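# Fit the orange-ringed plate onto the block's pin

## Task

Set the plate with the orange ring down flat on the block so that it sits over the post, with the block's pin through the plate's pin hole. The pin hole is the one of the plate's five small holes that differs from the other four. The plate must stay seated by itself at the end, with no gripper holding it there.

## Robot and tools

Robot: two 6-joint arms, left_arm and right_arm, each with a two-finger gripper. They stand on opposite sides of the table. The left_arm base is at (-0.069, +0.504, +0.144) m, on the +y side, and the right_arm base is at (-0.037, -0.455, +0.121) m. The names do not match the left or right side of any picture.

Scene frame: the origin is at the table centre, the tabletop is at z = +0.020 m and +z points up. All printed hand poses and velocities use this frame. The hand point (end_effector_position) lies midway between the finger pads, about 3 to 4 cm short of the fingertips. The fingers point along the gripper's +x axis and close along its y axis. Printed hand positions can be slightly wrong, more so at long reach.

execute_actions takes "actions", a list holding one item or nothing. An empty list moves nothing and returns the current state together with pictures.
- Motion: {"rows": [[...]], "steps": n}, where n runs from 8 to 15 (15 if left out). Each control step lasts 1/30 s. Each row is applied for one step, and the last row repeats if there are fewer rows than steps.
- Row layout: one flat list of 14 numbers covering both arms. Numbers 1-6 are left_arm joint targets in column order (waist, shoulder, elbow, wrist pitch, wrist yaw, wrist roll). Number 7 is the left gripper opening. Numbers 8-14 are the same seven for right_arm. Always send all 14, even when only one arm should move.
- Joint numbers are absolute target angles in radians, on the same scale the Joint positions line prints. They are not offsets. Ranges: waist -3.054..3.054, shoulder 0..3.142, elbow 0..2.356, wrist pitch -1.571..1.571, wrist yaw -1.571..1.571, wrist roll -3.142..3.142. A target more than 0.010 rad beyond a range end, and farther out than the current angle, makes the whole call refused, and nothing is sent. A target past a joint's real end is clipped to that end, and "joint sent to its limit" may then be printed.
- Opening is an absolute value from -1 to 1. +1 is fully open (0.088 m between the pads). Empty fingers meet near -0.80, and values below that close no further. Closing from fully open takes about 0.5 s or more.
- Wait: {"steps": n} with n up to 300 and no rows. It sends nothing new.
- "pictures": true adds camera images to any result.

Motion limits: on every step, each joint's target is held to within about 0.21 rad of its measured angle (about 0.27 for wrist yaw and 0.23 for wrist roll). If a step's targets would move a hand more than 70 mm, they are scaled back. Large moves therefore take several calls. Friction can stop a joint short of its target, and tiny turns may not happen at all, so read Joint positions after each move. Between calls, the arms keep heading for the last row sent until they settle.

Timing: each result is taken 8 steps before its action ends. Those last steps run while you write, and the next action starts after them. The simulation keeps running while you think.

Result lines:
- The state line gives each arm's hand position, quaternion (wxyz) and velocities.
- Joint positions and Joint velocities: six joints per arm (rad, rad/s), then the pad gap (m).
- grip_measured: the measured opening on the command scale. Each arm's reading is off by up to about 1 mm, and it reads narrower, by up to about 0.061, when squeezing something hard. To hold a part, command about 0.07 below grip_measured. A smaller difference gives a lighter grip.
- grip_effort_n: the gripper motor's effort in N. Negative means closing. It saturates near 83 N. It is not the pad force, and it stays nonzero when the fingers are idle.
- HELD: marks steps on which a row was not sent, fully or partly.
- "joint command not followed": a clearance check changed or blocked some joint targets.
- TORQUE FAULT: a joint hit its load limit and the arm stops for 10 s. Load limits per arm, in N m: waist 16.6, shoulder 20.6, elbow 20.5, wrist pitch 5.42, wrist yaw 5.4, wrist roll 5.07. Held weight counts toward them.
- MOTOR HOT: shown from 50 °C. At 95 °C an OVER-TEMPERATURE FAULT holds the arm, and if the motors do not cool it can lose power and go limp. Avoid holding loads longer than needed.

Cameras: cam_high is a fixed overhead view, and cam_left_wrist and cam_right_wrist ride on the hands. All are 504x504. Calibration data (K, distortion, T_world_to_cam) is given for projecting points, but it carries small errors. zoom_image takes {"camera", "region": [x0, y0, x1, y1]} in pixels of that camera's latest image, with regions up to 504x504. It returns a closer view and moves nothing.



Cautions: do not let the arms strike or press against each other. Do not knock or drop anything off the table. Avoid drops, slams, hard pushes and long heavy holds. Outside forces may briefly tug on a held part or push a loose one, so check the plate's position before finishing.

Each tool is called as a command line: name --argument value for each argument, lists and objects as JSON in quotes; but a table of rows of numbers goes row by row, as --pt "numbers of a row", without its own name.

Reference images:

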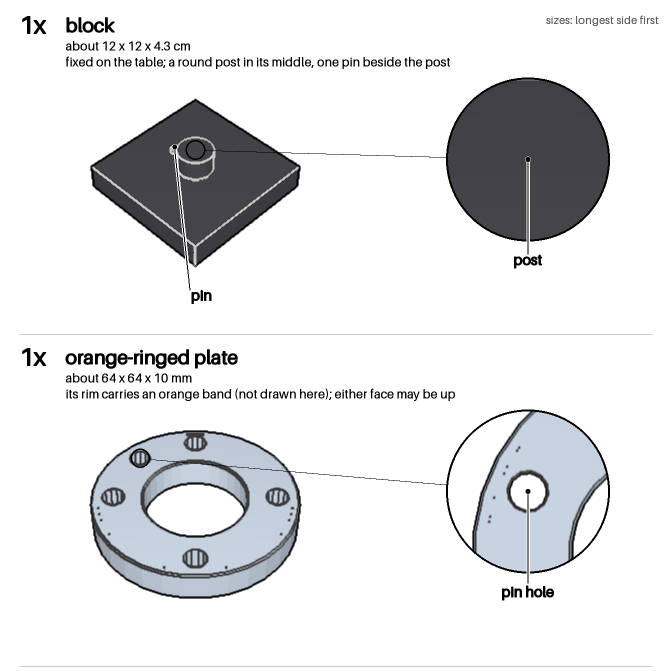

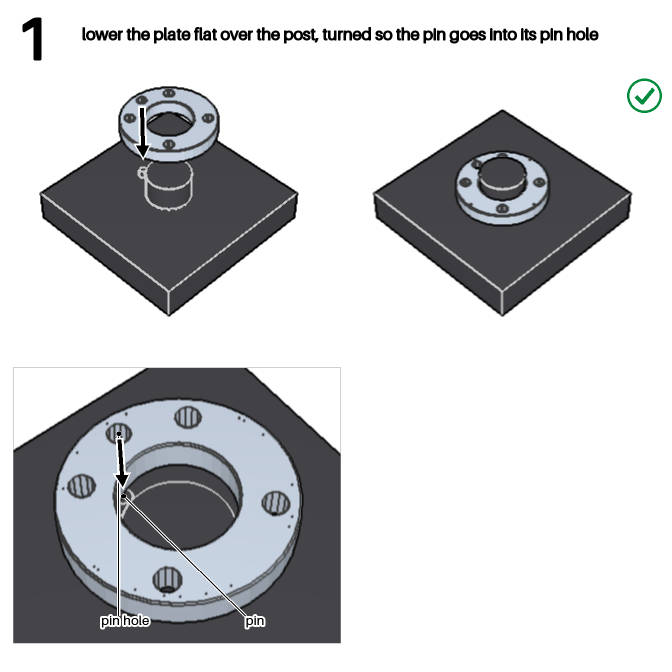

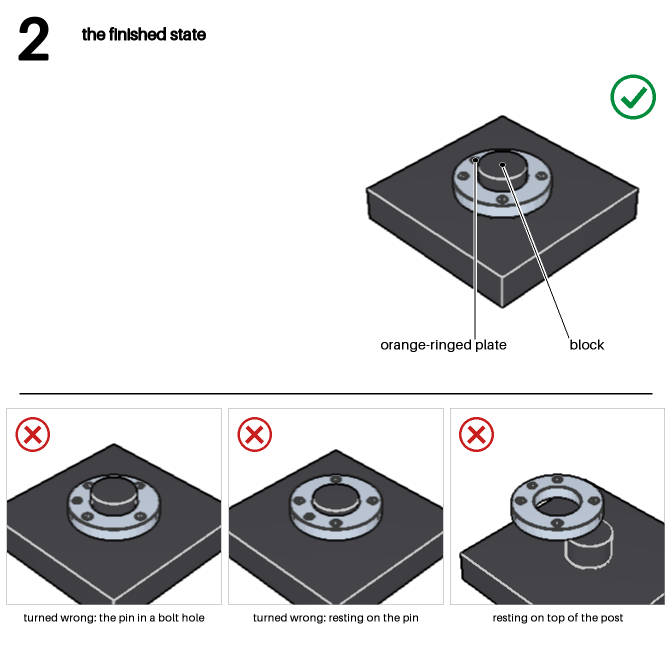

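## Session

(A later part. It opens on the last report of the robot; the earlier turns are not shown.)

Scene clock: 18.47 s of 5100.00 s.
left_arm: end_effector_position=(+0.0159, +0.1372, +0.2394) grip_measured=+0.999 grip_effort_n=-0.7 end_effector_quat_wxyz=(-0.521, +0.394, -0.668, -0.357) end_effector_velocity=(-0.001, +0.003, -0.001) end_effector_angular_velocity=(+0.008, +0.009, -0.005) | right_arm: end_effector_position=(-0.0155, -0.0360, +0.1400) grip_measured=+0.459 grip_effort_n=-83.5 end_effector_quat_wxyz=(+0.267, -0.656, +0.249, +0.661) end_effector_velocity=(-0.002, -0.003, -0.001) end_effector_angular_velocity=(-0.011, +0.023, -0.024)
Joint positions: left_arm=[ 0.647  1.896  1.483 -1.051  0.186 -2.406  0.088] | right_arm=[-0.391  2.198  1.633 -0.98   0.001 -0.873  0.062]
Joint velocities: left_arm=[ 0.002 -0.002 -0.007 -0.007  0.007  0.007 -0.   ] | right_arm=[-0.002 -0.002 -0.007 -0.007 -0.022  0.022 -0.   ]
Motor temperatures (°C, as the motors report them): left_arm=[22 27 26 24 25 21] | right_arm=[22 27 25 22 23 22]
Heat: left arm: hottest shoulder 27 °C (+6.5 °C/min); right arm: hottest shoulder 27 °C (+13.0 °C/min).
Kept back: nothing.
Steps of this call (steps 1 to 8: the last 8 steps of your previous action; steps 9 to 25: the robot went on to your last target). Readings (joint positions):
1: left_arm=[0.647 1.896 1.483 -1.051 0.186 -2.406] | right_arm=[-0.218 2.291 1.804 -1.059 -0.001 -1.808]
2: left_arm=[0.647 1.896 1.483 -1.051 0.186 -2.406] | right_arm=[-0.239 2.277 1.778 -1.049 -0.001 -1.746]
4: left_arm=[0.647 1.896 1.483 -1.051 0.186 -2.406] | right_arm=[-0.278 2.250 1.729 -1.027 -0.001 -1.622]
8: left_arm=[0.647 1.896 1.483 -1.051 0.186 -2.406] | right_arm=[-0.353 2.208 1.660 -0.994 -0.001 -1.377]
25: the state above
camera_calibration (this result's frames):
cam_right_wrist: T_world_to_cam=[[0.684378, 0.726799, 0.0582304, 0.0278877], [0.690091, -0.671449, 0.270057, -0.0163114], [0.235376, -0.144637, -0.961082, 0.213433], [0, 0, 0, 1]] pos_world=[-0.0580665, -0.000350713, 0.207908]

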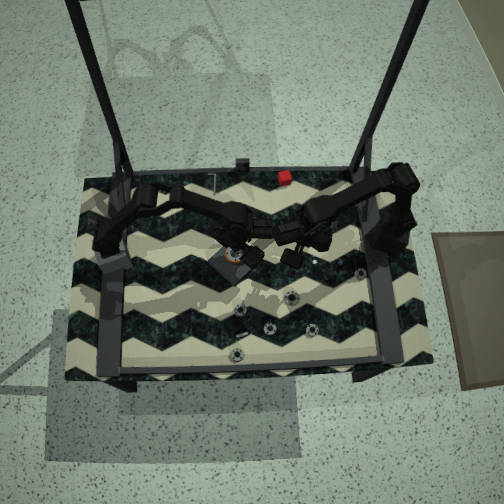

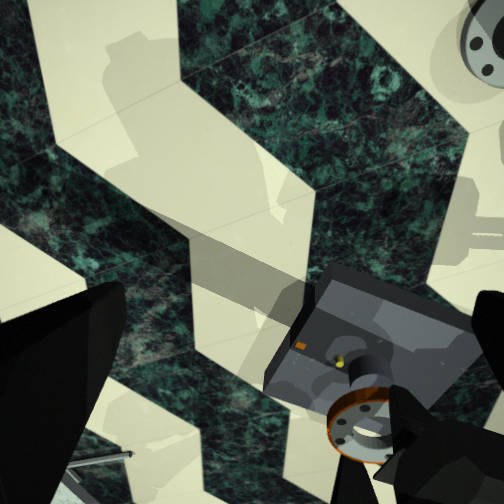

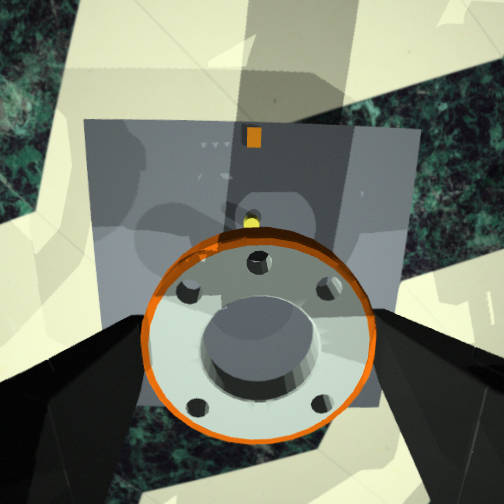

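execute_actions --actions '[{"rows": [[0.647,1.896,1.483,-1.051,0.186,-2.406,1, -0.391,2.215,1.612,-0.965,0,-0.86,0.4],[0.647,1.896,1.483,-1.051,0.186,-2.406,1, -0.392,2.22,1.604,-0.95,0,-0.85,0.4],[0.647,1.896,1.483,-1.051,0.186,-2.406,1, -0.393,2.225,1.596,-0.94,0,-0.845,0.4],[0.647,1.896,1.483,-1.051,0.186,-2.406,1, -0.394,2.23,1.588,-0.925,0,-0.84,0.4],[0.647,1.896,1.483,-1.051,0.186,-2.406,1, -0.395,2.235,1.581,-0.913,0,-0.835,0.4]], "steps": 15}]'

execute_actions --actions '[{"steps": 12}]' --pictures true

zoom_image --camera "cam_right_wrist" --region '[140, 200, 380, 440]'

Scene clock: 21.23 s of 5100.00 s.
left_arm: end_effector_position=(+0.0159, +0.1372, +0.2394) grip_measured=+0.999 grip_effort_n=-0.2 end_effector_quat_wxyz=(-0.521, +0.394, -0.668, -0.357) end_effector_velocity=(+0.000, -0.001, +0.000) end_effector_angular_velocity=(-0.004, -0.008, +0.005) | right_arm: end_effector_position=(-0.0155, -0.0348, +0.1277) grip_measured=+0.459 grip_effort_n=-83.5 end_effector_quat_wxyz=(+0.279, -0.651, +0.255, +0.658) end_effector_velocity=(-0.001, -0.028, -0.087) end_effector_angular_velocity=(-0.158, +0.018, -0.068)
Joint positions: left_arm=[ 0.647  1.896  1.483 -1.051  0.186 -2.406  0.088] | right_arm=[-0.391  2.211  1.604 -0.928  0.001 -0.846  0.062]
Joint velocities: left_arm=[-0.002 -0.002 -0.002  0.007 -0.007 -0.007 -0.   ] | right_arm=[-0.002  0.144 -0.125  0.11  -0.007  0.066 -0.   ]
Motor temperatures (°C, as the motors report them): left_arm=[22 28 26 24 25 21] | right_arm=[22 28 25 22 23 22]
Heat: left arm: hottest shoulder 28 °C (+8.5 °C/min); right arm: hottest shoulder 28 °C (+14.1 °C/min).
Steps of this call (steps 1 to 30: the robot went on to your last target; steps 31 to 76: nothing new was sent; steps 77 to 83: the first 7 steps of this action). Readings (joint positions):
77: left_arm=[0.647 1.896 1.483 -1.051 0.186 -2.406] | right_arm=[-0.391 2.198 1.632 -0.978 0.001 -0.870]
78: left_arm=[0.647 1.896 1.483 -1.051 0.186 -2.406] | right_arm=[-0.391 2.198 1.629 -0.972 0.001 -0.866]
80: left_arm=[0.647 1.896 1.483 -1.051 0.186 -2.406] | right_arm=[-0.391 2.200 1.619 -0.954 0.001 -0.857]
83: the state above

Scene clock: 21.63 s of 5100.00 s.
left_arm: end_effector_position=(+0.0159, +0.1372, +0.2394) grip_measured=+0.999 grip_effort_n=-0.7 end_effector_quat_wxyz=(-0.521, +0.394, -0.668, -0.357) end_effector_velocity=(+0.000, +0.006, -0.000) end_effector_angular_velocity=(+0.024, +0.001, +0.010) | right_arm: end_effector_position=(-0.0154, -0.0375, +0.1187) grip_measured=+0.459 grip_effort_n=-83.5 end_effector_quat_wxyz=(+0.276, -0.652, +0.262, +0.656) end_effector_velocity=(-0.000, +0.001, +0.000) end_effector_angular_velocity=(+0.008, +0.007, -0.010)
Joint positions: left_arm=[ 0.647  1.896  1.483 -1.051  0.186 -2.406  0.088] | right_arm=[-0.392  2.227  1.592 -0.915  0.001 -0.839  0.062]
Joint velocities: left_arm=[ 0.002 -0.002 -0.002 -0.022 -0.007 -0.007 -0.   ] | right_arm=[-0.002 -0.002 -0.002  0.007 -0.007  0.007 -0.   ]
Motor temperatures (°C, as the motors report them): left_arm=[22 28 26 24 25 21] | right_arm=[22 28 25 22 23 22]
Heat: left arm: hottest shoulder 28 °C (+8.3 °C/min); right arm: hottest shoulder 28 °C (+13.9 °C/min).
Kept back: nothing.
Steps of this call (steps 1 to 8: the last 8 steps of your previous action; steps 9 to 12: the robot went on to your last target). Readings (joint positions):
1: left_arm=[0.647 1.896 1.483 -1.051 0.186 -2.406] | right_arm=[-0.392 2.216 1.600 -0.925 0.001 -0.844]
2: left_arm=[0.647 1.896 1.483 -1.051 0.186 -2.406] | right_arm=[-0.392 2.220 1.596 -0.923 0.001 -0.843]
4: left_arm=[0.647 1.896 1.483 -1.051 0.186 -2.406] | right_arm=[-0.392 2.226 1.592 -0.920 0.001 -0.841]
8: left_arm=[0.647 1.896 1.483 -1.051 0.186 -2.406] | right_arm=[-0.392 2.227 1.592 -0.916 0.001 -0.840]
12: the state above
camera_calibration (this result's frames):
cam_right_wrist: T_world_to_cam=[[0.708983, 0.703219, 0.0531669, 0.0302301], [0.666968, -0.693107, 0.273415, -0.0131786], [0.229121, -0.158386, -0.960426, 0.19207], [0, 0, 0, 1]] pos_world=[-0.0566502, 0.0000286204, 0.186465]

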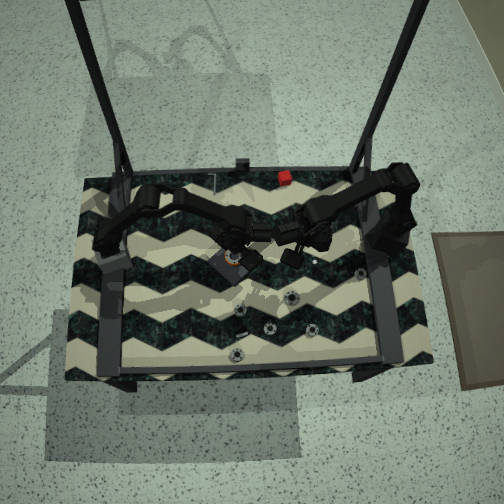

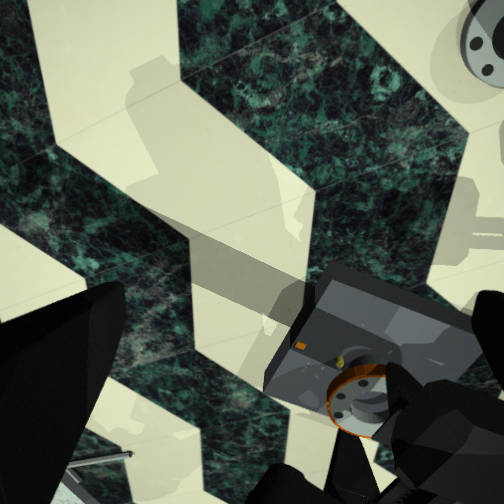

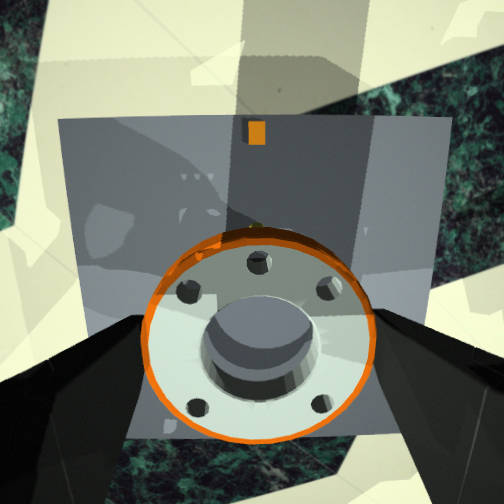

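Region (140, 200, 380, 440) of cam_right_wrist's 504x504 image, scaled by 2.100, with more detail than that image has.

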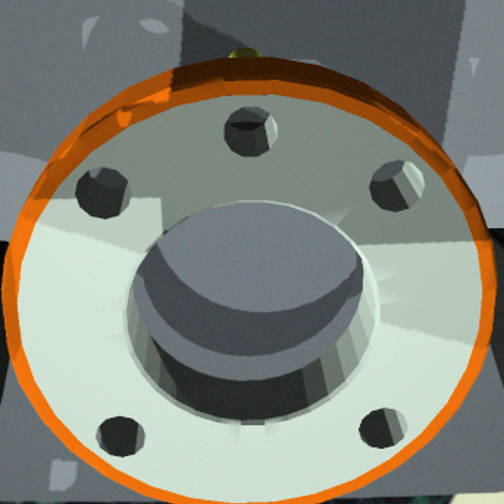

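execute_actions --actions '[{"rows": [[0.647,1.896,1.483,-1.051,0.186,-2.406,1, -0.391,2.235,1.581,-0.906,0,-0.835,0.4]], "steps": 10}]'

execute_actions --actions '[{"steps": 12}]' --pictures true

zoom_image --camera "cam_right_wrist" --region '[140, 200, 380, 440]'

zoom_image --camera "cam_left_wrist" --region '[290, 320, 450, 480]'

Scene clock: 23.23 s of 5100.00 s.
left_arm: end_effector_position=(+0.0159, +0.1372, +0.2394) grip_measured=+0.999 grip_effort_n=-0.7 end_effector_quat_wxyz=(-0.521, +0.394, -0.668, -0.357) end_effector_velocity=(+0.001, +0.006, -0.001) end_effector_angular_velocity=(+0.031, -0.011, +0.021) | right_arm: end_effector_position=(-0.0154, -0.0370, +0.1187) grip_measured=+0.459 grip_effort_n=-83.5 end_effector_quat_wxyz=(+0.277, -0.651, +0.262, +0.656) end_effector_velocity=(-0.002, +0.008, +0.001) end_effector_angular_velocity=(+0.037, +0.005, +0.010)
Joint positions: left_arm=[ 0.647  1.896  1.483 -1.051  0.186 -2.406  0.088] | right_arm=[-0.392  2.227  1.592 -0.913  0.001 -0.839  0.062]
Joint velocities: left_arm=[-0.002 -0.002 -0.002 -0.022 -0.022 -0.022 -0.   ] | right_arm=[ 0.002 -0.002 -0.002  0.037 -0.007 -0.007 -0.   ]
Motor temperatures (°C, as the motors report them): left_arm=[22 28 27 24 25 21] | right_arm=[22 29 25 22 23 22]
Heat: left arm: hottest shoulder 28 °C (+7.7 °C/min); right arm: hottest shoulder 29 °C (+15.5 °C/min).
Steps of this call (steps 1 to 30: the robot went on to your last target; steps 31 to 46: nothing new was sent; steps 47 to 48: the first 2 steps of this action). Readings (joint positions):
47: left_arm=[0.647 1.896 1.483 -1.051 0.186 -2.406] | right_arm=[-0.392 2.227 1.592 -0.915 0.001 -0.839]
48: the state above

Scene clock: 23.63 s of 5100.00 s.
left_arm: end_effector_position=(+0.0159, +0.1372, +0.2394) grip_measured=+0.999 grip_effort_n=-0.7 end_effector_quat_wxyz=(-0.521, +0.394, -0.668, -0.357) end_effector_velocity=(-0.001, +0.005, -0.000) end_effector_angular_velocity=(+0.024, +0.001, +0.005) | right_arm: end_effector_position=(-0.0154, -0.0361, +0.1187) grip_measured=+0.459 grip_effort_n=-83.5 end_effector_quat_wxyz=(+0.278, -0.651, +0.260, +0.656) end_effector_velocity=(-0.000, -0.005, +0.000) end_effector_angular_velocity=(-0.022, -0.006, -0.005)
Joint positions: left_arm=[ 0.647  1.896  1.483 -1.051  0.186 -2.406  0.088] | right_arm=[-0.392  2.227  1.592 -0.909  0.001 -0.839  0.062]
Joint velocities: left_arm=[-0.002 -0.002 -0.002 -0.022 -0.007 -0.007 -0.   ] | right_arm=[ 0.002 -0.002 -0.002 -0.022  0.007  0.007 -0.   ]
Motor temperatures (°C, as the motors report them): left_arm=[22 28 27 24 25 21] | right_arm=[22 29 25 22 23 22]
Heat: left arm: hottest shoulder 28 °C (+7.6 °C/min); right arm: hottest shoulder 29 °C (+15.2 °C/min).
Kept back: nothing.
Steps of this call (steps 1 to 8: the last 8 steps of your previous action; steps 9 to 12: the robot went on to your last target). Readings (joint positions):
1: left_arm=[0.647 1.896 1.483 -1.051 0.186 -2.406] | right_arm=[-0.392 2.227 1.592 -0.911 0.001 -0.839]
2: left_arm=[0.647 1.896 1.483 -1.051 0.186 -2.406] | right_arm=[-0.392 2.227 1.592 -0.911 0.001 -0.839]
4: left_arm=[0.647 1.896 1.483 -1.051 0.186 -2.406] | right_arm=[-0.392 2.227 1.592 -0.910 0.001 -0.839]
8: left_arm=[0.647 1.896 1.483 -1.051 0.186 -2.406] | right_arm=[-0.392 2.227 1.592 -0.909 0.001 -0.839]
12: the state above
camera_calibration (this result's frames):
cam_right_wrist: T_world_to_cam=[[0.708965, 0.702859, 0.0579523, 0.0286028], [0.66688, -0.694864, 0.269138, -0.0118129], [0.229435, -0.152162, -0.961356, 0.192649], [0, 0, 0, 1]] pos_world=[-0.0566011, 0.00100186, 0.186726]

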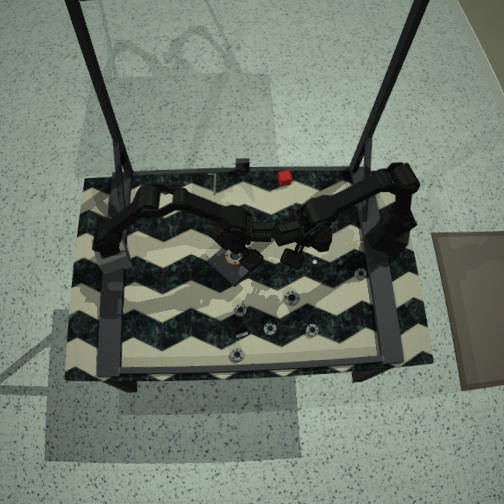

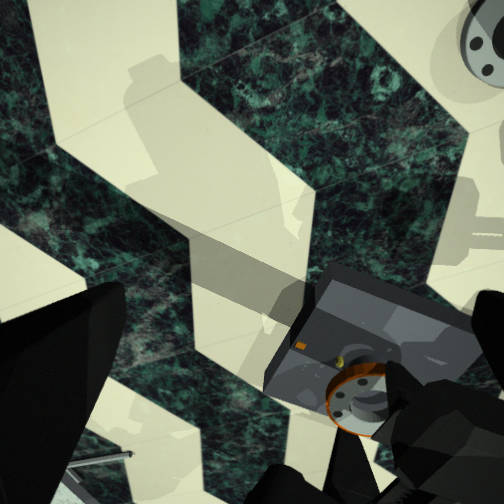

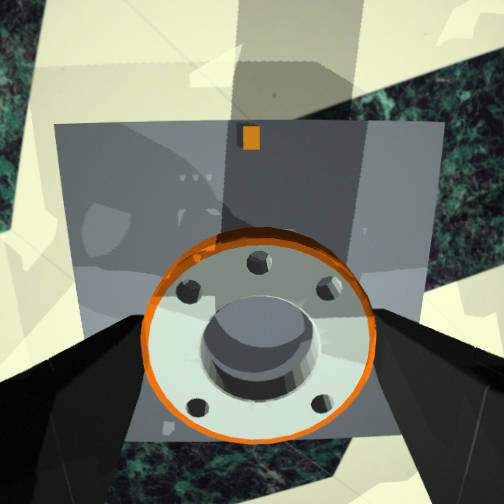

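Region (140, 200, 380, 440) of cam_right_wrist's 504x504 image, scaled by 2.100, with more detail than that image has.

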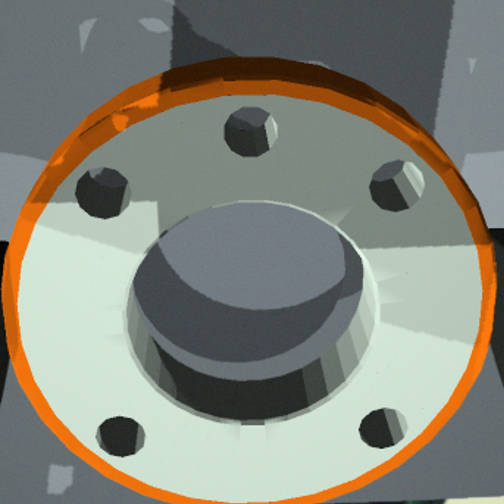

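Region (290, 320, 450, 480) of cam_left_wrist's 504x504 image, scaled by 3.150, with more detail than that image has.

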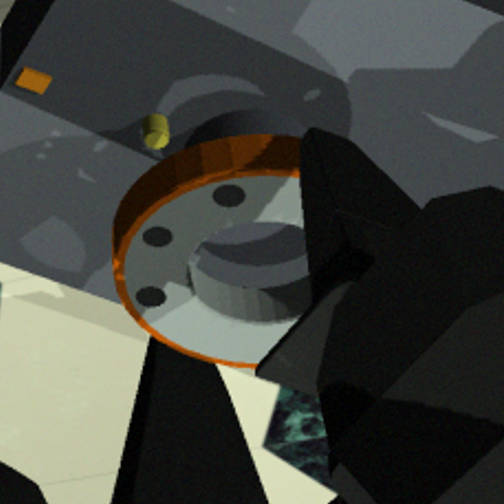

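execute_actions --actions '[{"rows": [[0.647,1.896,1.483,-1.051,0.186,-2.406,1, -0.3865,2.235,1.581,-0.906,0,-0.835,0.4]], "steps": 10}]'

execute_actions --actions '[{"steps": 12}]' --pictures true

zoom_image --camera "cam_right_wrist" --region '[140, 200, 380, 440]'

Scene clock: 24.13 s of 5100.00 s.
left_arm: end_effector_position=(+0.0159, +0.1372, +0.2394) grip_measured=+0.999 grip_effort_n=-0.7 end_effector_quat_wxyz=(-0.521, +0.394, -0.668, -0.357) end_effector_velocity=(+0.004, +0.001, +0.000) end_effector_angular_velocity=(+0.001, -0.022, +0.012) | right_arm: end_effector_position=(-0.0154, -0.0361, +0.1187) grip_measured=+0.459 grip_effort_n=-83.5 end_effector_quat_wxyz=(+0.278, -0.651, +0.260, +0.656) end_effector_velocity=(-0.005, -0.005, +0.000) end_effector_angular_velocity=(-0.021, +0.023, +0.010)
Joint positions: left_arm=[ 0.647  1.896  1.483 -1.051  0.186 -2.406  0.088] | right_arm=[-0.392  2.227  1.592 -0.909  0.001 -0.839  0.062]
Joint velocities: left_arm=[ 0.002 -0.007 -0.007  0.007 -0.022 -0.007 -0.   ] | right_arm=[ 0.002 -0.002 -0.002 -0.022 -0.022 -0.007 -0.   ]
Motor temperatures (°C, as the motors report them): left_arm=[22 28 27 24 25 21] | right_arm=[22 29 25 22 23 22]
Heat: left arm: hottest shoulder 28 °C (+7.5 °C/min); right arm: hottest shoulder 29 °C (+14.9 °C/min).
Steps of this call (steps 1 to 13: the robot went on to your last target; steps 14 to 15: the first 2 steps of this action). Readings (joint positions):
14: left_arm=[0.647 1.896 1.483 -1.051 0.186 -2.406] | right_arm=[-0.392 2.227 1.592 -0.909 0.001 -0.839]
15: the state above

Scene clock: 24.53 s of 5100.00 s.
left_arm: end_effector_position=(+0.0159, +0.1372, +0.2394) grip_measured=+0.999 grip_effort_n=-0.7 end_effector_quat_wxyz=(-0.521, +0.394, -0.668, -0.357) end_effector_velocity=(-0.003, +0.002, +0.002) end_effector_angular_velocity=(-0.003, +0.004, -0.025) | right_arm: end_effector_position=(-0.0162, -0.0360, +0.1187) grip_measured=+0.459 grip_effort_n=-83.5 end_effector_quat_wxyz=(+0.278, -0.651, +0.260, +0.657) end_effector_velocity=(-0.000, -0.004, +0.001) end_effector_angular_velocity=(-0.017, +0.008, +0.005)
Joint positions: left_arm=[ 0.647  1.896  1.483 -1.051  0.186 -2.406  0.088] | right_arm=[-0.39   2.227  1.592 -0.909  0.001 -0.839  0.062]
Joint velocities: left_arm=[-0.002 -0.007 -0.002 -0.007  0.007  0.022 -0.   ] | right_arm=[-0.002 -0.002  0.002 -0.022 -0.007 -0.007 -0.   ]
Motor temperatures (°C, as the motors report them): left_arm=[22 28 27 24 25 21] | right_arm=[22 29 25 22 23 22]
Heat: left arm: hottest shoulder 28 °C (+7.3 °C/min); right arm: hottest shoulder 29 °C (+14.7 °C/min).
Kept back: nothing.
Steps of this call (steps 1 to 8: the last 8 steps of your previous action; steps 9 to 12: the robot went on to your last target). Readings (joint positions):
1: left_arm=[0.647 1.896 1.483 -1.051 0.186 -2.406] | right_arm=[-0.391 2.227 1.592 -0.909 0.001 -0.839]
2: left_arm=[0.647 1.896 1.483 -1.051 0.186 -2.406] | right_arm=[-0.391 2.227 1.592 -0.909 0.001 -0.839]
4: left_arm=[0.647 1.896 1.483 -1.051 0.186 -2.406] | right_arm=[-0.391 2.227 1.592 -0.909 0.001 -0.839]
8: left_arm=[0.647 1.896 1.483 -1.051 0.186 -2.406] | right_arm=[-0.390 2.227 1.592 -0.909 0.001 -0.839]
12: the state above
camera_calibration (this result's frames):
cam_right_wrist: T_world_to_cam=[[0.707623, 0.70421, 0.0579523, 0.0291684], [0.668204, -0.693591, 0.269138, -0.0111848], [0.229725, -0.151724, -0.961356, 0.192859], [0, 0, 0, 1]] pos_world=[-0.0574711, 0.000963111, 0.186726]

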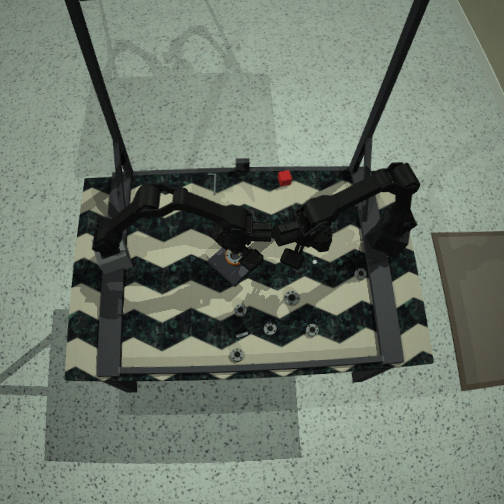

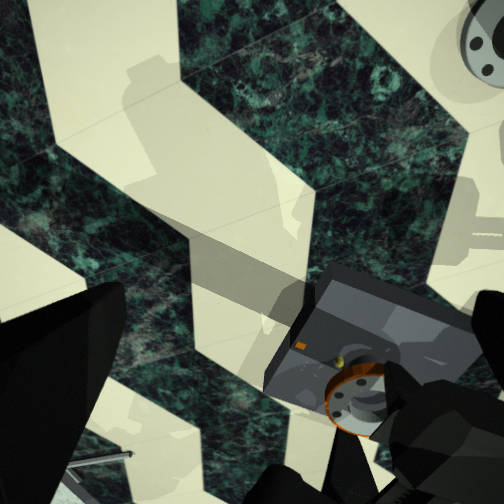

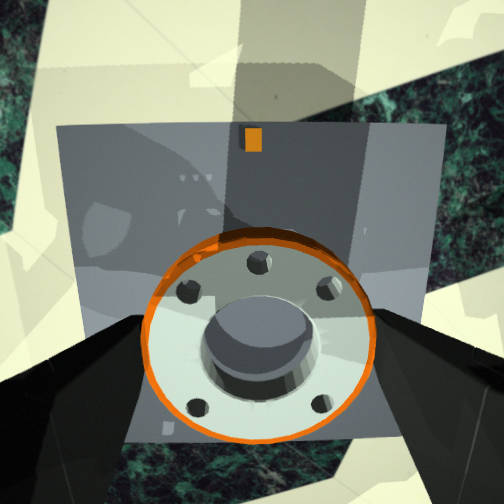

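Region (140, 200, 380, 440) of cam_right_wrist's 504x504 image, scaled by 2.100, with more detail than that image has.

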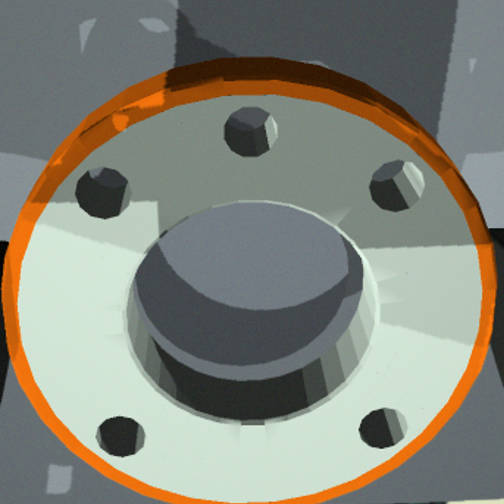

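execute_actions --actions '[{"rows": [[0.647,1.896,1.483,-1.051,0.186,-2.406,1, -0.3865,2.235,1.5788,-0.9035,0,-0.835,0.4],[0.647,1.896,1.483,-1.051,0.186,-2.406,1, -0.3865,2.235,1.5766,-0.9005,0,-0.835,0.4],[0.647,1.896,1.483,-1.051,0.186,-2.406,1, -0.3865,2.235,1.5744,-0.8975,0,-0.835,0.4],[0.647,1.896,1.483,-1.051,0.186,-2.406,1, -0.3865,2.235,1.5722,-0.8945,0,-0.835,0.4],[0.647,1.896,1.483,-1.051,0.186,-2.406,1, -0.3865,2.235,1.570,-0.8915,0,-0.835,0.4],[0.647,1.896,1.483,-1.051,0.186,-2.406,1, -0.3865,2.235,1.5678,-0.8885,0,-0.835,0.4],[0.647,1.896,1.483,-1.051,0.186,-2.406,1, -0.3865,2.235,1.5656,-0.8855,0,-0.835,0.4],[0.647,1.896,1.483,-1.051,0.186,-2.406,1, -0.3865,2.235,1.5634,-0.8825,0,-0.835,0.4],[0.647,1.896,1.483,-1.051,0.186,-2.406,1, -0.3865,2.235,1.5612,-0.8795,0,-0.835,0.4],[0.647,1.896,1.483,-1.051,0.186,-2.406,1, -0.3865,2.235,1.559,-0.8765,0,-0.835,0.4]], "steps": 15}]'

execute_actions --actions '[{"steps": 12}]' --pictures true

zoom_image --camera "cam_right_wrist" --region '[140, 200, 380, 440]'

Scene clock: 26.43 s of 5100.00 s.
left_arm: end_effector_position=(+0.0159, +0.1372, +0.2394) grip_measured=+0.999 grip_effort_n=-0.7 end_effector_quat_wxyz=(-0.521, +0.394, -0.668, -0.357) end_effector_velocity=(-0.001, -0.003, +0.002) end_effector_angular_velocity=(-0.013, +0.004, +0.004) | right_arm: end_effector_position=(-0.0161, -0.0355, +0.1170) grip_measured=+0.459 grip_effort_n=-83.5 end_effector_quat_wxyz=(+0.280, -0.651, +0.258, +0.657) end_effector_velocity=(-0.003, -0.010, -0.016) end_effector_angular_velocity=(-0.016, +0.023, +0.006)
Joint positions: left_arm=[ 0.647  1.896  1.483 -1.051  0.186 -2.406  0.088] | right_arm=[-0.39   2.227  1.584 -0.896  0.001 -0.839  0.062]
Joint velocities: left_arm=[-0.002 -0.002  0.002  0.007  0.007 -0.007 -0.   ] | right_arm=[-0.002  0.002 -0.066  0.051 -0.022 -0.007 -0.   ]
Motor temperatures (°C, as the motors report them): left_arm=[22 29 27 24 25 21] | right_arm=[22 29 25 22 23 22]
Heat: left arm: hottest shoulder 29 °C (+9.1 °C/min); right arm: hottest shoulder 29 °C (+13.6 °C/min).
Steps of this call (steps 1 to 15: the robot went on to your last target; steps 16 to 50: nothing new was sent; steps 51 to 57: the first 7 steps of this action). Readings (joint positions):
51: left_arm=[0.647 1.896 1.483 -1.051 0.186 -2.406] | right_arm=[-0.390 2.227 1.592 -0.909 0.001 -0.839]
52: left_arm=[0.647 1.896 1.483 -1.051 0.186 -2.406] | right_arm=[-0.390 2.227 1.591 -0.907 0.001 -0.839]
54: left_arm=[0.647 1.896 1.483 -1.051 0.186 -2.406] | right_arm=[-0.390 2.227 1.589 -0.903 0.001 -0.839]
57: the state above

Scene clock: 26.83 s of 5100.00 s.
left_arm: end_effector_position=(+0.0159, +0.1372, +0.2394) grip_measured=+0.999 grip_effort_n=-0.7 end_effector_quat_wxyz=(-0.521, +0.394, -0.668, -0.357) end_effector_velocity=(-0.002, +0.002, +0.002) end_effector_angular_velocity=(+0.006, -0.005, +0.001) | right_arm: end_effector_position=(-0.0162, -0.0359, +0.1142) grip_measured=+0.459 grip_effort_n=-83.5 end_effector_quat_wxyz=(+0.281, -0.650, +0.256, +0.658) end_effector_velocity=(+0.002, -0.002, +0.000) end_effector_angular_velocity=(-0.007, +0.007, +0.000)
Joint positions: left_arm=[ 0.647  1.896  1.483 -1.051  0.186 -2.406  0.088] | right_arm=[-0.39   2.227  1.572 -0.88   0.001 -0.839  0.062]
Joint velocities: left_arm=[-0.007 -0.007 -0.002 -0.007 -0.007 -0.007 -0.   ] | right_arm=[-0.007 -0.002 -0.002 -0.007 -0.007 -0.007 -0.   ]
Motor temperatures (°C, as the motors report them): left_arm=[22 29 27 24 25 21] | right_arm=[22 29 25 22 23 22]
Heat: left arm: hottest shoulder 29 °C (+8.9 °C/min); right arm: hottest shoulder 29 °C (+13.4 °C/min).
Kept back: nothing.
Steps of this call (steps 1 to 8: the last 8 steps of your previous action; steps 9 to 12: the robot went on to your last target). Readings (joint positions):
1: left_arm=[0.647 1.896 1.483 -1.051 0.186 -2.406] | right_arm=[-0.390 2.227 1.582 -0.893 0.001 -0.839]
2: left_arm=[0.647 1.896 1.483 -1.051 0.186 -2.406] | right_arm=[-0.390 2.227 1.579 -0.890 0.001 -0.839]
4: left_arm=[0.647 1.896 1.483 -1.051 0.186 -2.406] | right_arm=[-0.390 2.227 1.575 -0.885 0.001 -0.839]
8: left_arm=[0.647 1.896 1.483 -1.051 0.186 -2.406] | right_arm=[-0.390 2.227 1.572 -0.881 0.001 -0.839]
12: the state above
camera_calibration (this result's frames):
cam_right_wrist: T_world_to_cam=[[0.707594, 0.703624, 0.0649851, 0.0285256], [0.668081, -0.696125, 0.262828, -0.00926456], [0.23017, -0.14256, -0.962652, 0.189001], [0, 0, 0, 1]] pos_world=[-0.0574974, 0.000423397, 0.182523]

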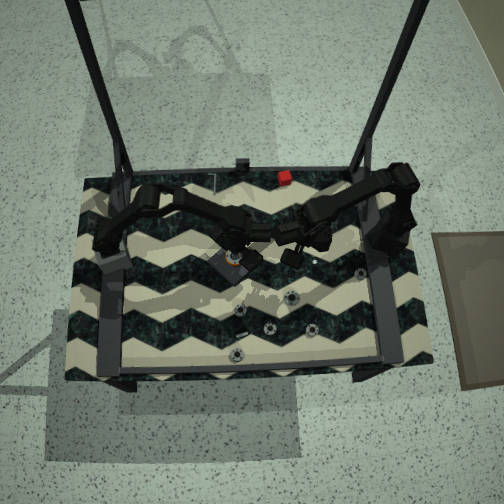

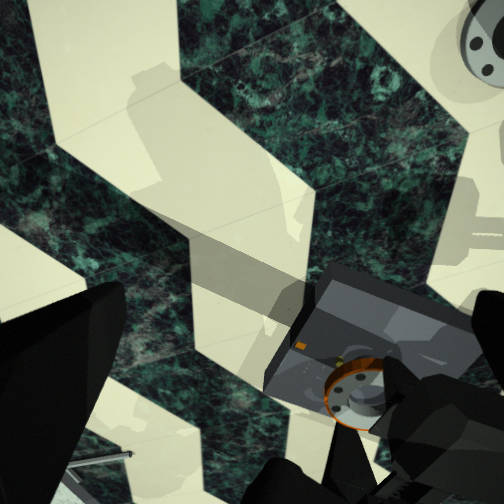

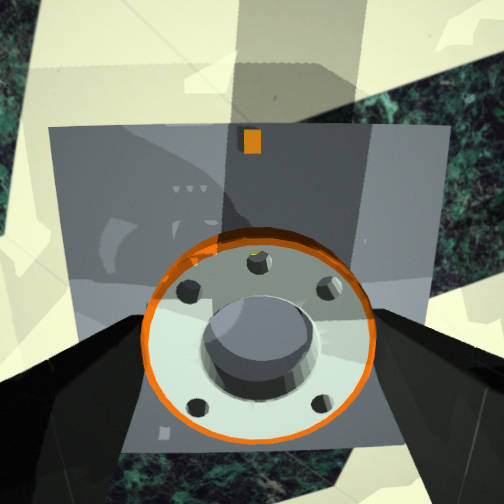

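Region (140, 200, 380, 440) of cam_right_wrist's 504x504 image, scaled by 2.100, with more detail than that image has.

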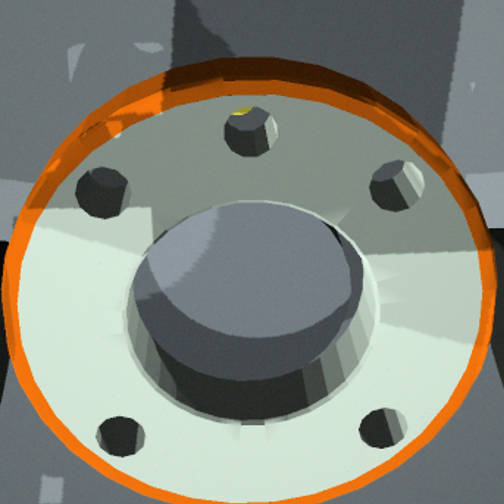

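execute_actions --actions '[{"rows": [[0.647,1.896,1.483,-1.051,0.186,-2.406,1, -0.3865,2.235,1.559,-0.888,0,-0.835,0.4]], "steps": 10}]'

execute_actions --actions '[{"steps": 12}]' --pictures true

zoom_image --camera "cam_right_wrist" --region '[140, 200, 380, 440]'

Scene clock: 27.37 s of 5100.00 s.
left_arm: end_effector_position=(+0.0159, +0.1372, +0.2394) grip_measured=+0.999 grip_effort_n=-0.7 end_effector_quat_wxyz=(-0.521, +0.394, -0.668, -0.357) end_effector_velocity=(-0.001, +0.005, +0.001) end_effector_angular_velocity=(+0.020, -0.001, +0.005) | right_arm: end_effector_position=(-0.0162, -0.0359, +0.1141) grip_measured=+0.459 grip_effort_n=-83.5 end_effector_quat_wxyz=(+0.281, -0.650, +0.256, +0.658) end_effector_velocity=(-0.000, -0.000, -0.001) end_effector_angular_velocity=(+0.003, +0.007, +0.005)
Joint positions: left_arm=[ 0.647  1.896  1.483 -1.051  0.186 -2.406  0.088] | right_arm=[-0.39   2.227  1.571 -0.879  0.001 -0.839  0.062]
Joint velocities: left_arm=[-0.002 -0.007 -0.002 -0.022 -0.007 -0.007 -0.   ] | right_arm=[-0.002 -0.002 -0.007  0.007 -0.007 -0.007 -0.   ]
Motor temperatures (°C, as the motors report them): left_arm=[22 29 27 24 25 21] | right_arm=[22 29 25 22 23 22]
Heat: left arm: hottest shoulder 29 °C (+8.8 °C/min); right arm: hottest shoulder 29 °C (+13.2 °C/min).
Steps of this call (steps 1 to 14: the robot went on to your last target; steps 15 to 16: the first 2 steps of this action). Readings (joint positions):
15: left_arm=[0.647 1.896 1.483 -1.051 0.186 -2.406] | right_arm=[-0.390 2.227 1.571 -0.879 0.001 -0.839]
16: the state above

Scene clock: 27.77 s of 5100.00 s.
left_arm: end_effector_position=(+0.0159, +0.1372, +0.2394) grip_measured=+0.999 grip_effort_n=-0.7 end_effector_quat_wxyz=(-0.521, +0.394, -0.668, -0.357) end_effector_velocity=(-0.002, +0.002, -0.000) end_effector_angular_velocity=(+0.012, -0.001, +0.015) | right_arm: end_effector_position=(-0.0162, -0.0371, +0.1141) grip_measured=+0.459 grip_effort_n=-83.5 end_effector_quat_wxyz=(+0.279, -0.651, +0.258, +0.657) end_effector_velocity=(-0.000, -0.002, +0.000) end_effector_angular_velocity=(-0.007, +0.008, -0.010)
Joint positions: left_arm=[ 0.647  1.896  1.483 -1.051  0.186 -2.406  0.088] | right_arm=[-0.39   2.227  1.571 -0.885  0.001 -0.839  0.062]
Joint velocities: left_arm=[-0.007 -0.002 -0.002 -0.007 -0.007 -0.022 -0.   ] | right_arm=[-0.002 -0.002 -0.002 -0.007 -0.007  0.007 -0.   ]
Motor temperatures (°C, as the motors report them): left_arm=[22 29 27 24 25 21] | right_arm=[22 29 25 22 23 22]
Heat: left arm: hottest shoulder 29 °C (+8.6 °C/min); right arm: hottest shoulder 29 °C (+13.0 °C/min).
Kept back: nothing.
Steps of this call (steps 1 to 8: the last 8 steps of your previous action; steps 9 to 12: the robot went on to your last target). Readings (joint positions):
1: left_arm=[0.647 1.896 1.483 -1.051 0.186 -2.406] | right_arm=[-0.390 2.227 1.571 -0.880 0.001 -0.839]
2: left_arm=[0.647 1.896 1.483 -1.051 0.186 -2.406] | right_arm=[-0.390 2.227 1.571 -0.881 0.001 -0.839]
4: left_arm=[0.647 1.896 1.483 -1.051 0.186 -2.406] | right_arm=[-0.390 2.227 1.571 -0.883 0.001 -0.839]
8: left_arm=[0.647 1.896 1.483 -1.051 0.186 -2.406] | right_arm=[-0.390 2.227 1.571 -0.885 0.001 -0.839]
12: the state above
camera_calibration (this result's frames):
cam_right_wrist: T_world_to_cam=[[0.707611, 0.70396, 0.0610474, 0.0298829], [0.668149, -0.694713, 0.266365, -0.0103788], [0.229921, -0.147694, -0.961937, 0.188444], [0, 0, 0, 1]] pos_world=[-0.0575381, -0.000414692, 0.182212]

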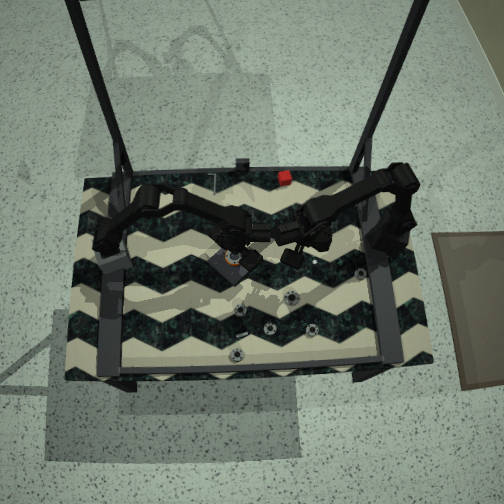

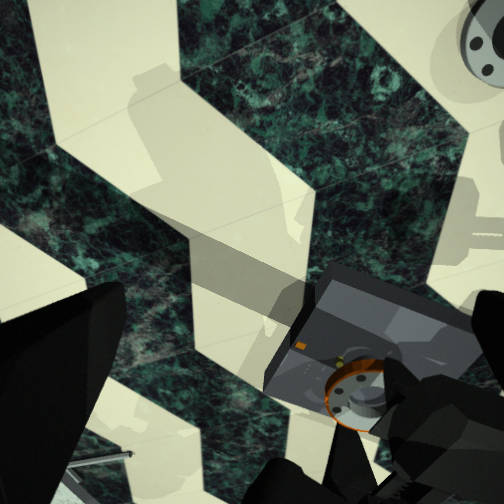

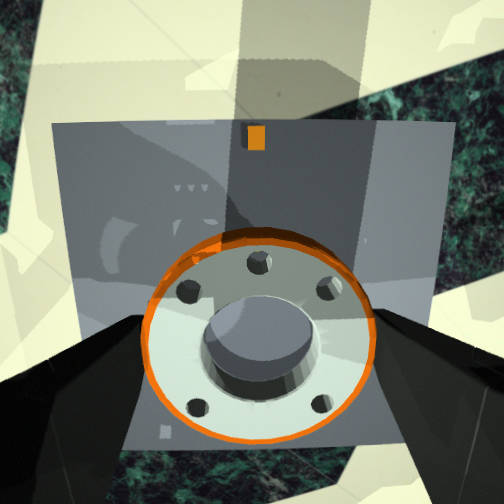

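Region (140, 200, 380, 440) of cam_right_wrist's 504x504 image, scaled by 2.100, with more detail than that image has.

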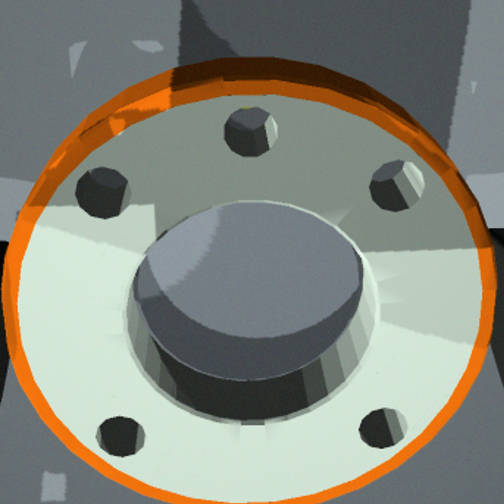

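zoom_image --camera "cam_right_wrist" --region '[195, 285, 325, 415]'

zoom_image --camera "cam_left_wrist" --region '[315, 340, 415, 440]'

Region (195, 285, 325, 415) of cam_right_wrist's 504x504 image, scaled by 3.877, with more detail than that image has.

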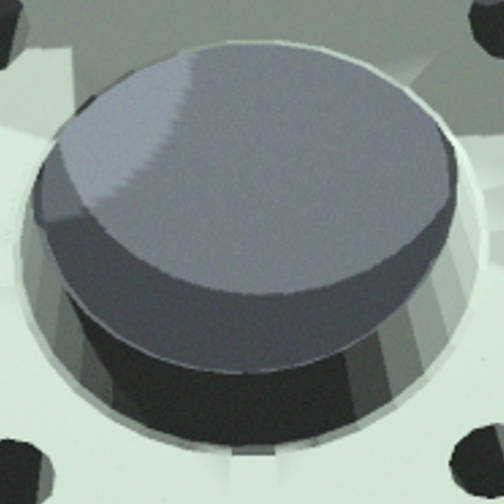

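Region (315, 340, 415, 440) of cam_left_wrist's 504x504 image, scaled by 5.040, with more detail than that image has.

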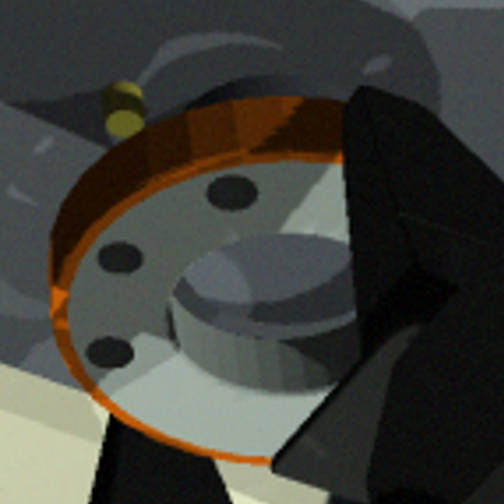

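execute_actions --actions '[{"rows": [[0.647,1.896,1.483,-1.051,0.186,-2.406,1, -0.395,2.235,1.557,-0.880,0,-0.835,0.4],[0.647,1.896,1.483,-1.051,0.186,-2.406,1, -0.395,2.235,1.555,-0.878,0,-0.835,0.4],[0.647,1.896,1.483,-1.051,0.186,-2.406,1, -0.395,2.235,1.553,-0.876,0,-0.835,0.4]], "steps": 12}]'

execute_actions --actions '[{"steps": 14}]' --pictures true

zoom_image --camera "cam_right_wrist" --region '[195, 285, 325, 415]'

zoom_image --camera "cam_left_wrist" --region '[315, 340, 415, 440]'

Scene clock: 29.43 s of 5100.00 s.
left_arm: end_effector_position=(+0.0159, +0.1372, +0.2394) grip_measured=+0.999 grip_effort_n=-0.7 end_effector_quat_wxyz=(-0.521, +0.394, -0.668, -0.357) end_effector_velocity=(-0.004, +0.005, -0.002) end_effector_angular_velocity=(+0.025, +0.016, +0.004) | right_arm: end_effector_position=(-0.0161, -0.0378, +0.1134) grip_measured=+0.459 grip_effort_n=-83.5 end_effector_quat_wxyz=(+0.279, -0.651, +0.259, +0.657) end_effector_velocity=(+0.002, -0.005, -0.006) end_effector_angular_velocity=(-0.007, +0.007, +0.000)
Joint positions: left_arm=[ 0.647  1.896  1.483 -1.051  0.186 -2.406  0.088] | right_arm=[-0.39   2.227  1.568 -0.883  0.001 -0.839  0.062]
Joint velocities: left_arm=[-0.002  0.002 -0.002 -0.022  0.007 -0.007 -0.   ] | right_arm=[-0.007 -0.002 -0.032  0.022 -0.007 -0.007  0.   ]
Motor temperatures (°C, as the motors report them): left_arm=[22 29 27 24 25 21] | right_arm=[22 30 25 22 23 22]
Heat: left arm: hottest shoulder 29 °C (+8.2 °C/min); right arm: hottest shoulder 30 °C (+14.3 °C/min).
Steps of this call (steps 1 to 15: the robot went on to your last target; steps 16 to 46: nothing new was sent; steps 47 to 50: the first 4 steps of this action). Readings (joint positions):
47: left_arm=[0.647 1.896 1.483 -1.051 0.186 -2.406] | right_arm=[-0.390 2.227 1.571 -0.885 0.001 -0.839]
48: left_arm=[0.647 1.896 1.483 -1.051 0.186 -2.406] | right_arm=[-0.390 2.227 1.571 -0.885 0.001 -0.839]
50: the state above

Scene clock: 29.90 s of 5100.00 s.
left_arm: end_effector_position=(+0.0159, +0.1372, +0.2394) grip_measured=+0.999 grip_effort_n=-0.7 end_effector_quat_wxyz=(-0.521, +0.394, -0.668, -0.357) end_effector_velocity=(+0.000, -0.001, +0.000) end_effector_angular_velocity=(-0.004, -0.008, +0.005) | right_arm: end_effector_position=(-0.0155, -0.0377, +0.1128) grip_measured=+0.459 grip_effort_n=-83.5 end_effector_quat_wxyz=(+0.280, -0.650, +0.259, +0.657) end_effector_velocity=(-0.000, -0.006, -0.002) end_effector_angular_velocity=(-0.026, +0.009, -0.010)
Joint positions: left_arm=[ 0.647  1.896  1.483 -1.051  0.186 -2.406  0.088] | right_arm=[-0.392  2.227  1.566 -0.879  0.001 -0.839  0.062]
Joint velocities: left_arm=[-0.002 -0.002 -0.002  0.007 -0.007 -0.007 -0.   ] | right_arm=[-0.002  0.002 -0.002 -0.022 -0.007  0.007  0.   ]
Motor temperatures (°C, as the motors report them): left_arm=[22 29 27 24 25 21] | right_arm=[22 30 25 22 23 22]
Heat: left arm: hottest shoulder 29 °C (+8.0 °C/min); right arm: hottest shoulder 30 °C (+14.0 °C/min).
Kept back: nothing.
Steps of this call (steps 1 to 8: the last 8 steps of your previous action; steps 9 to 14: the robot went on to your last target). Readings (joint positions):
1: left_arm=[0.647 1.896 1.483 -1.051 0.186 -2.406] | right_arm=[-0.391 2.227 1.567 -0.882 0.001 -0.839]
2: left_arm=[0.647 1.896 1.483 -1.051 0.186 -2.406] | right_arm=[-0.391 2.227 1.567 -0.881 0.001 -0.839]
4: left_arm=[0.647 1.896 1.483 -1.051 0.186 -2.406] | right_arm=[-0.391 2.227 1.566 -0.880 0.001 -0.839]
8: left_arm=[0.647 1.896 1.483 -1.051 0.186 -2.406] | right_arm=[-0.392 2.227 1.566 -0.879 0.001 -0.839]
14: the state above
camera_calibration (this result's frames):
cam_right_wrist: T_world_to_cam=[[0.708952, 0.702609, 0.0610474, 0.0298298], [0.666823, -0.695986, 0.266365, -0.0110431], [0.229639, -0.148132, -0.961937, 0.186885], [0, 0, 0, 1]] pos_world=[-0.0567002, -0.000960838, 0.180892]

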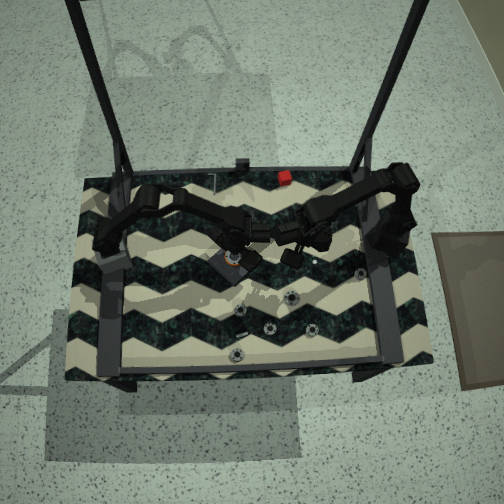

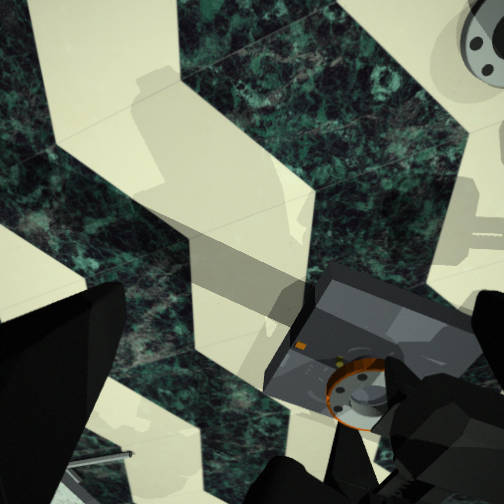

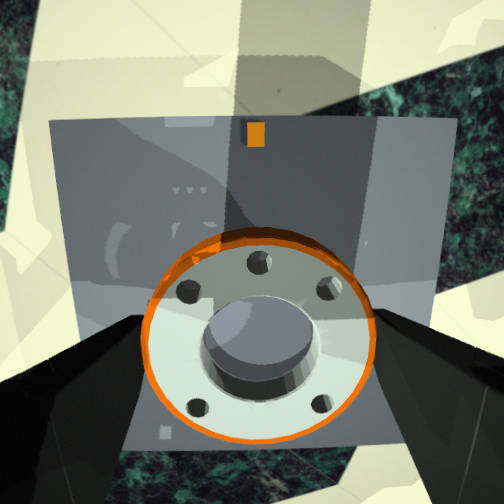

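Region (195, 285, 325, 415) of cam_right_wrist's 504x504 image, scaled by 3.877, with more detail than that image has.

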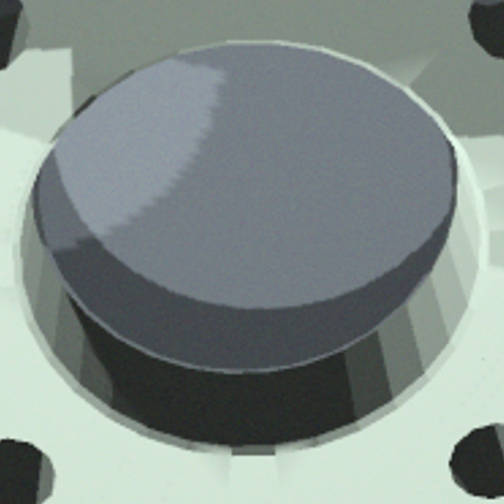

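Region (315, 340, 415, 440) of cam_left_wrist's 504x504 image, scaled by 5.040, with more detail than that image has.

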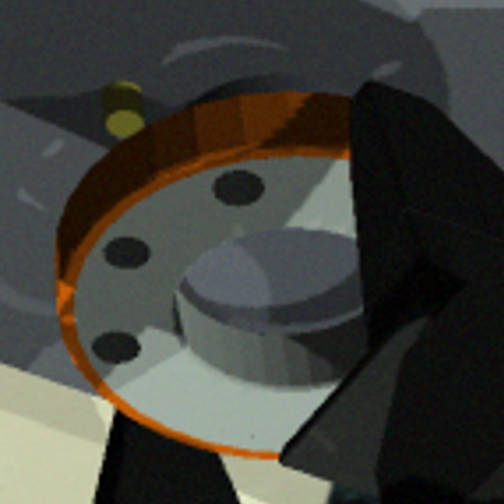

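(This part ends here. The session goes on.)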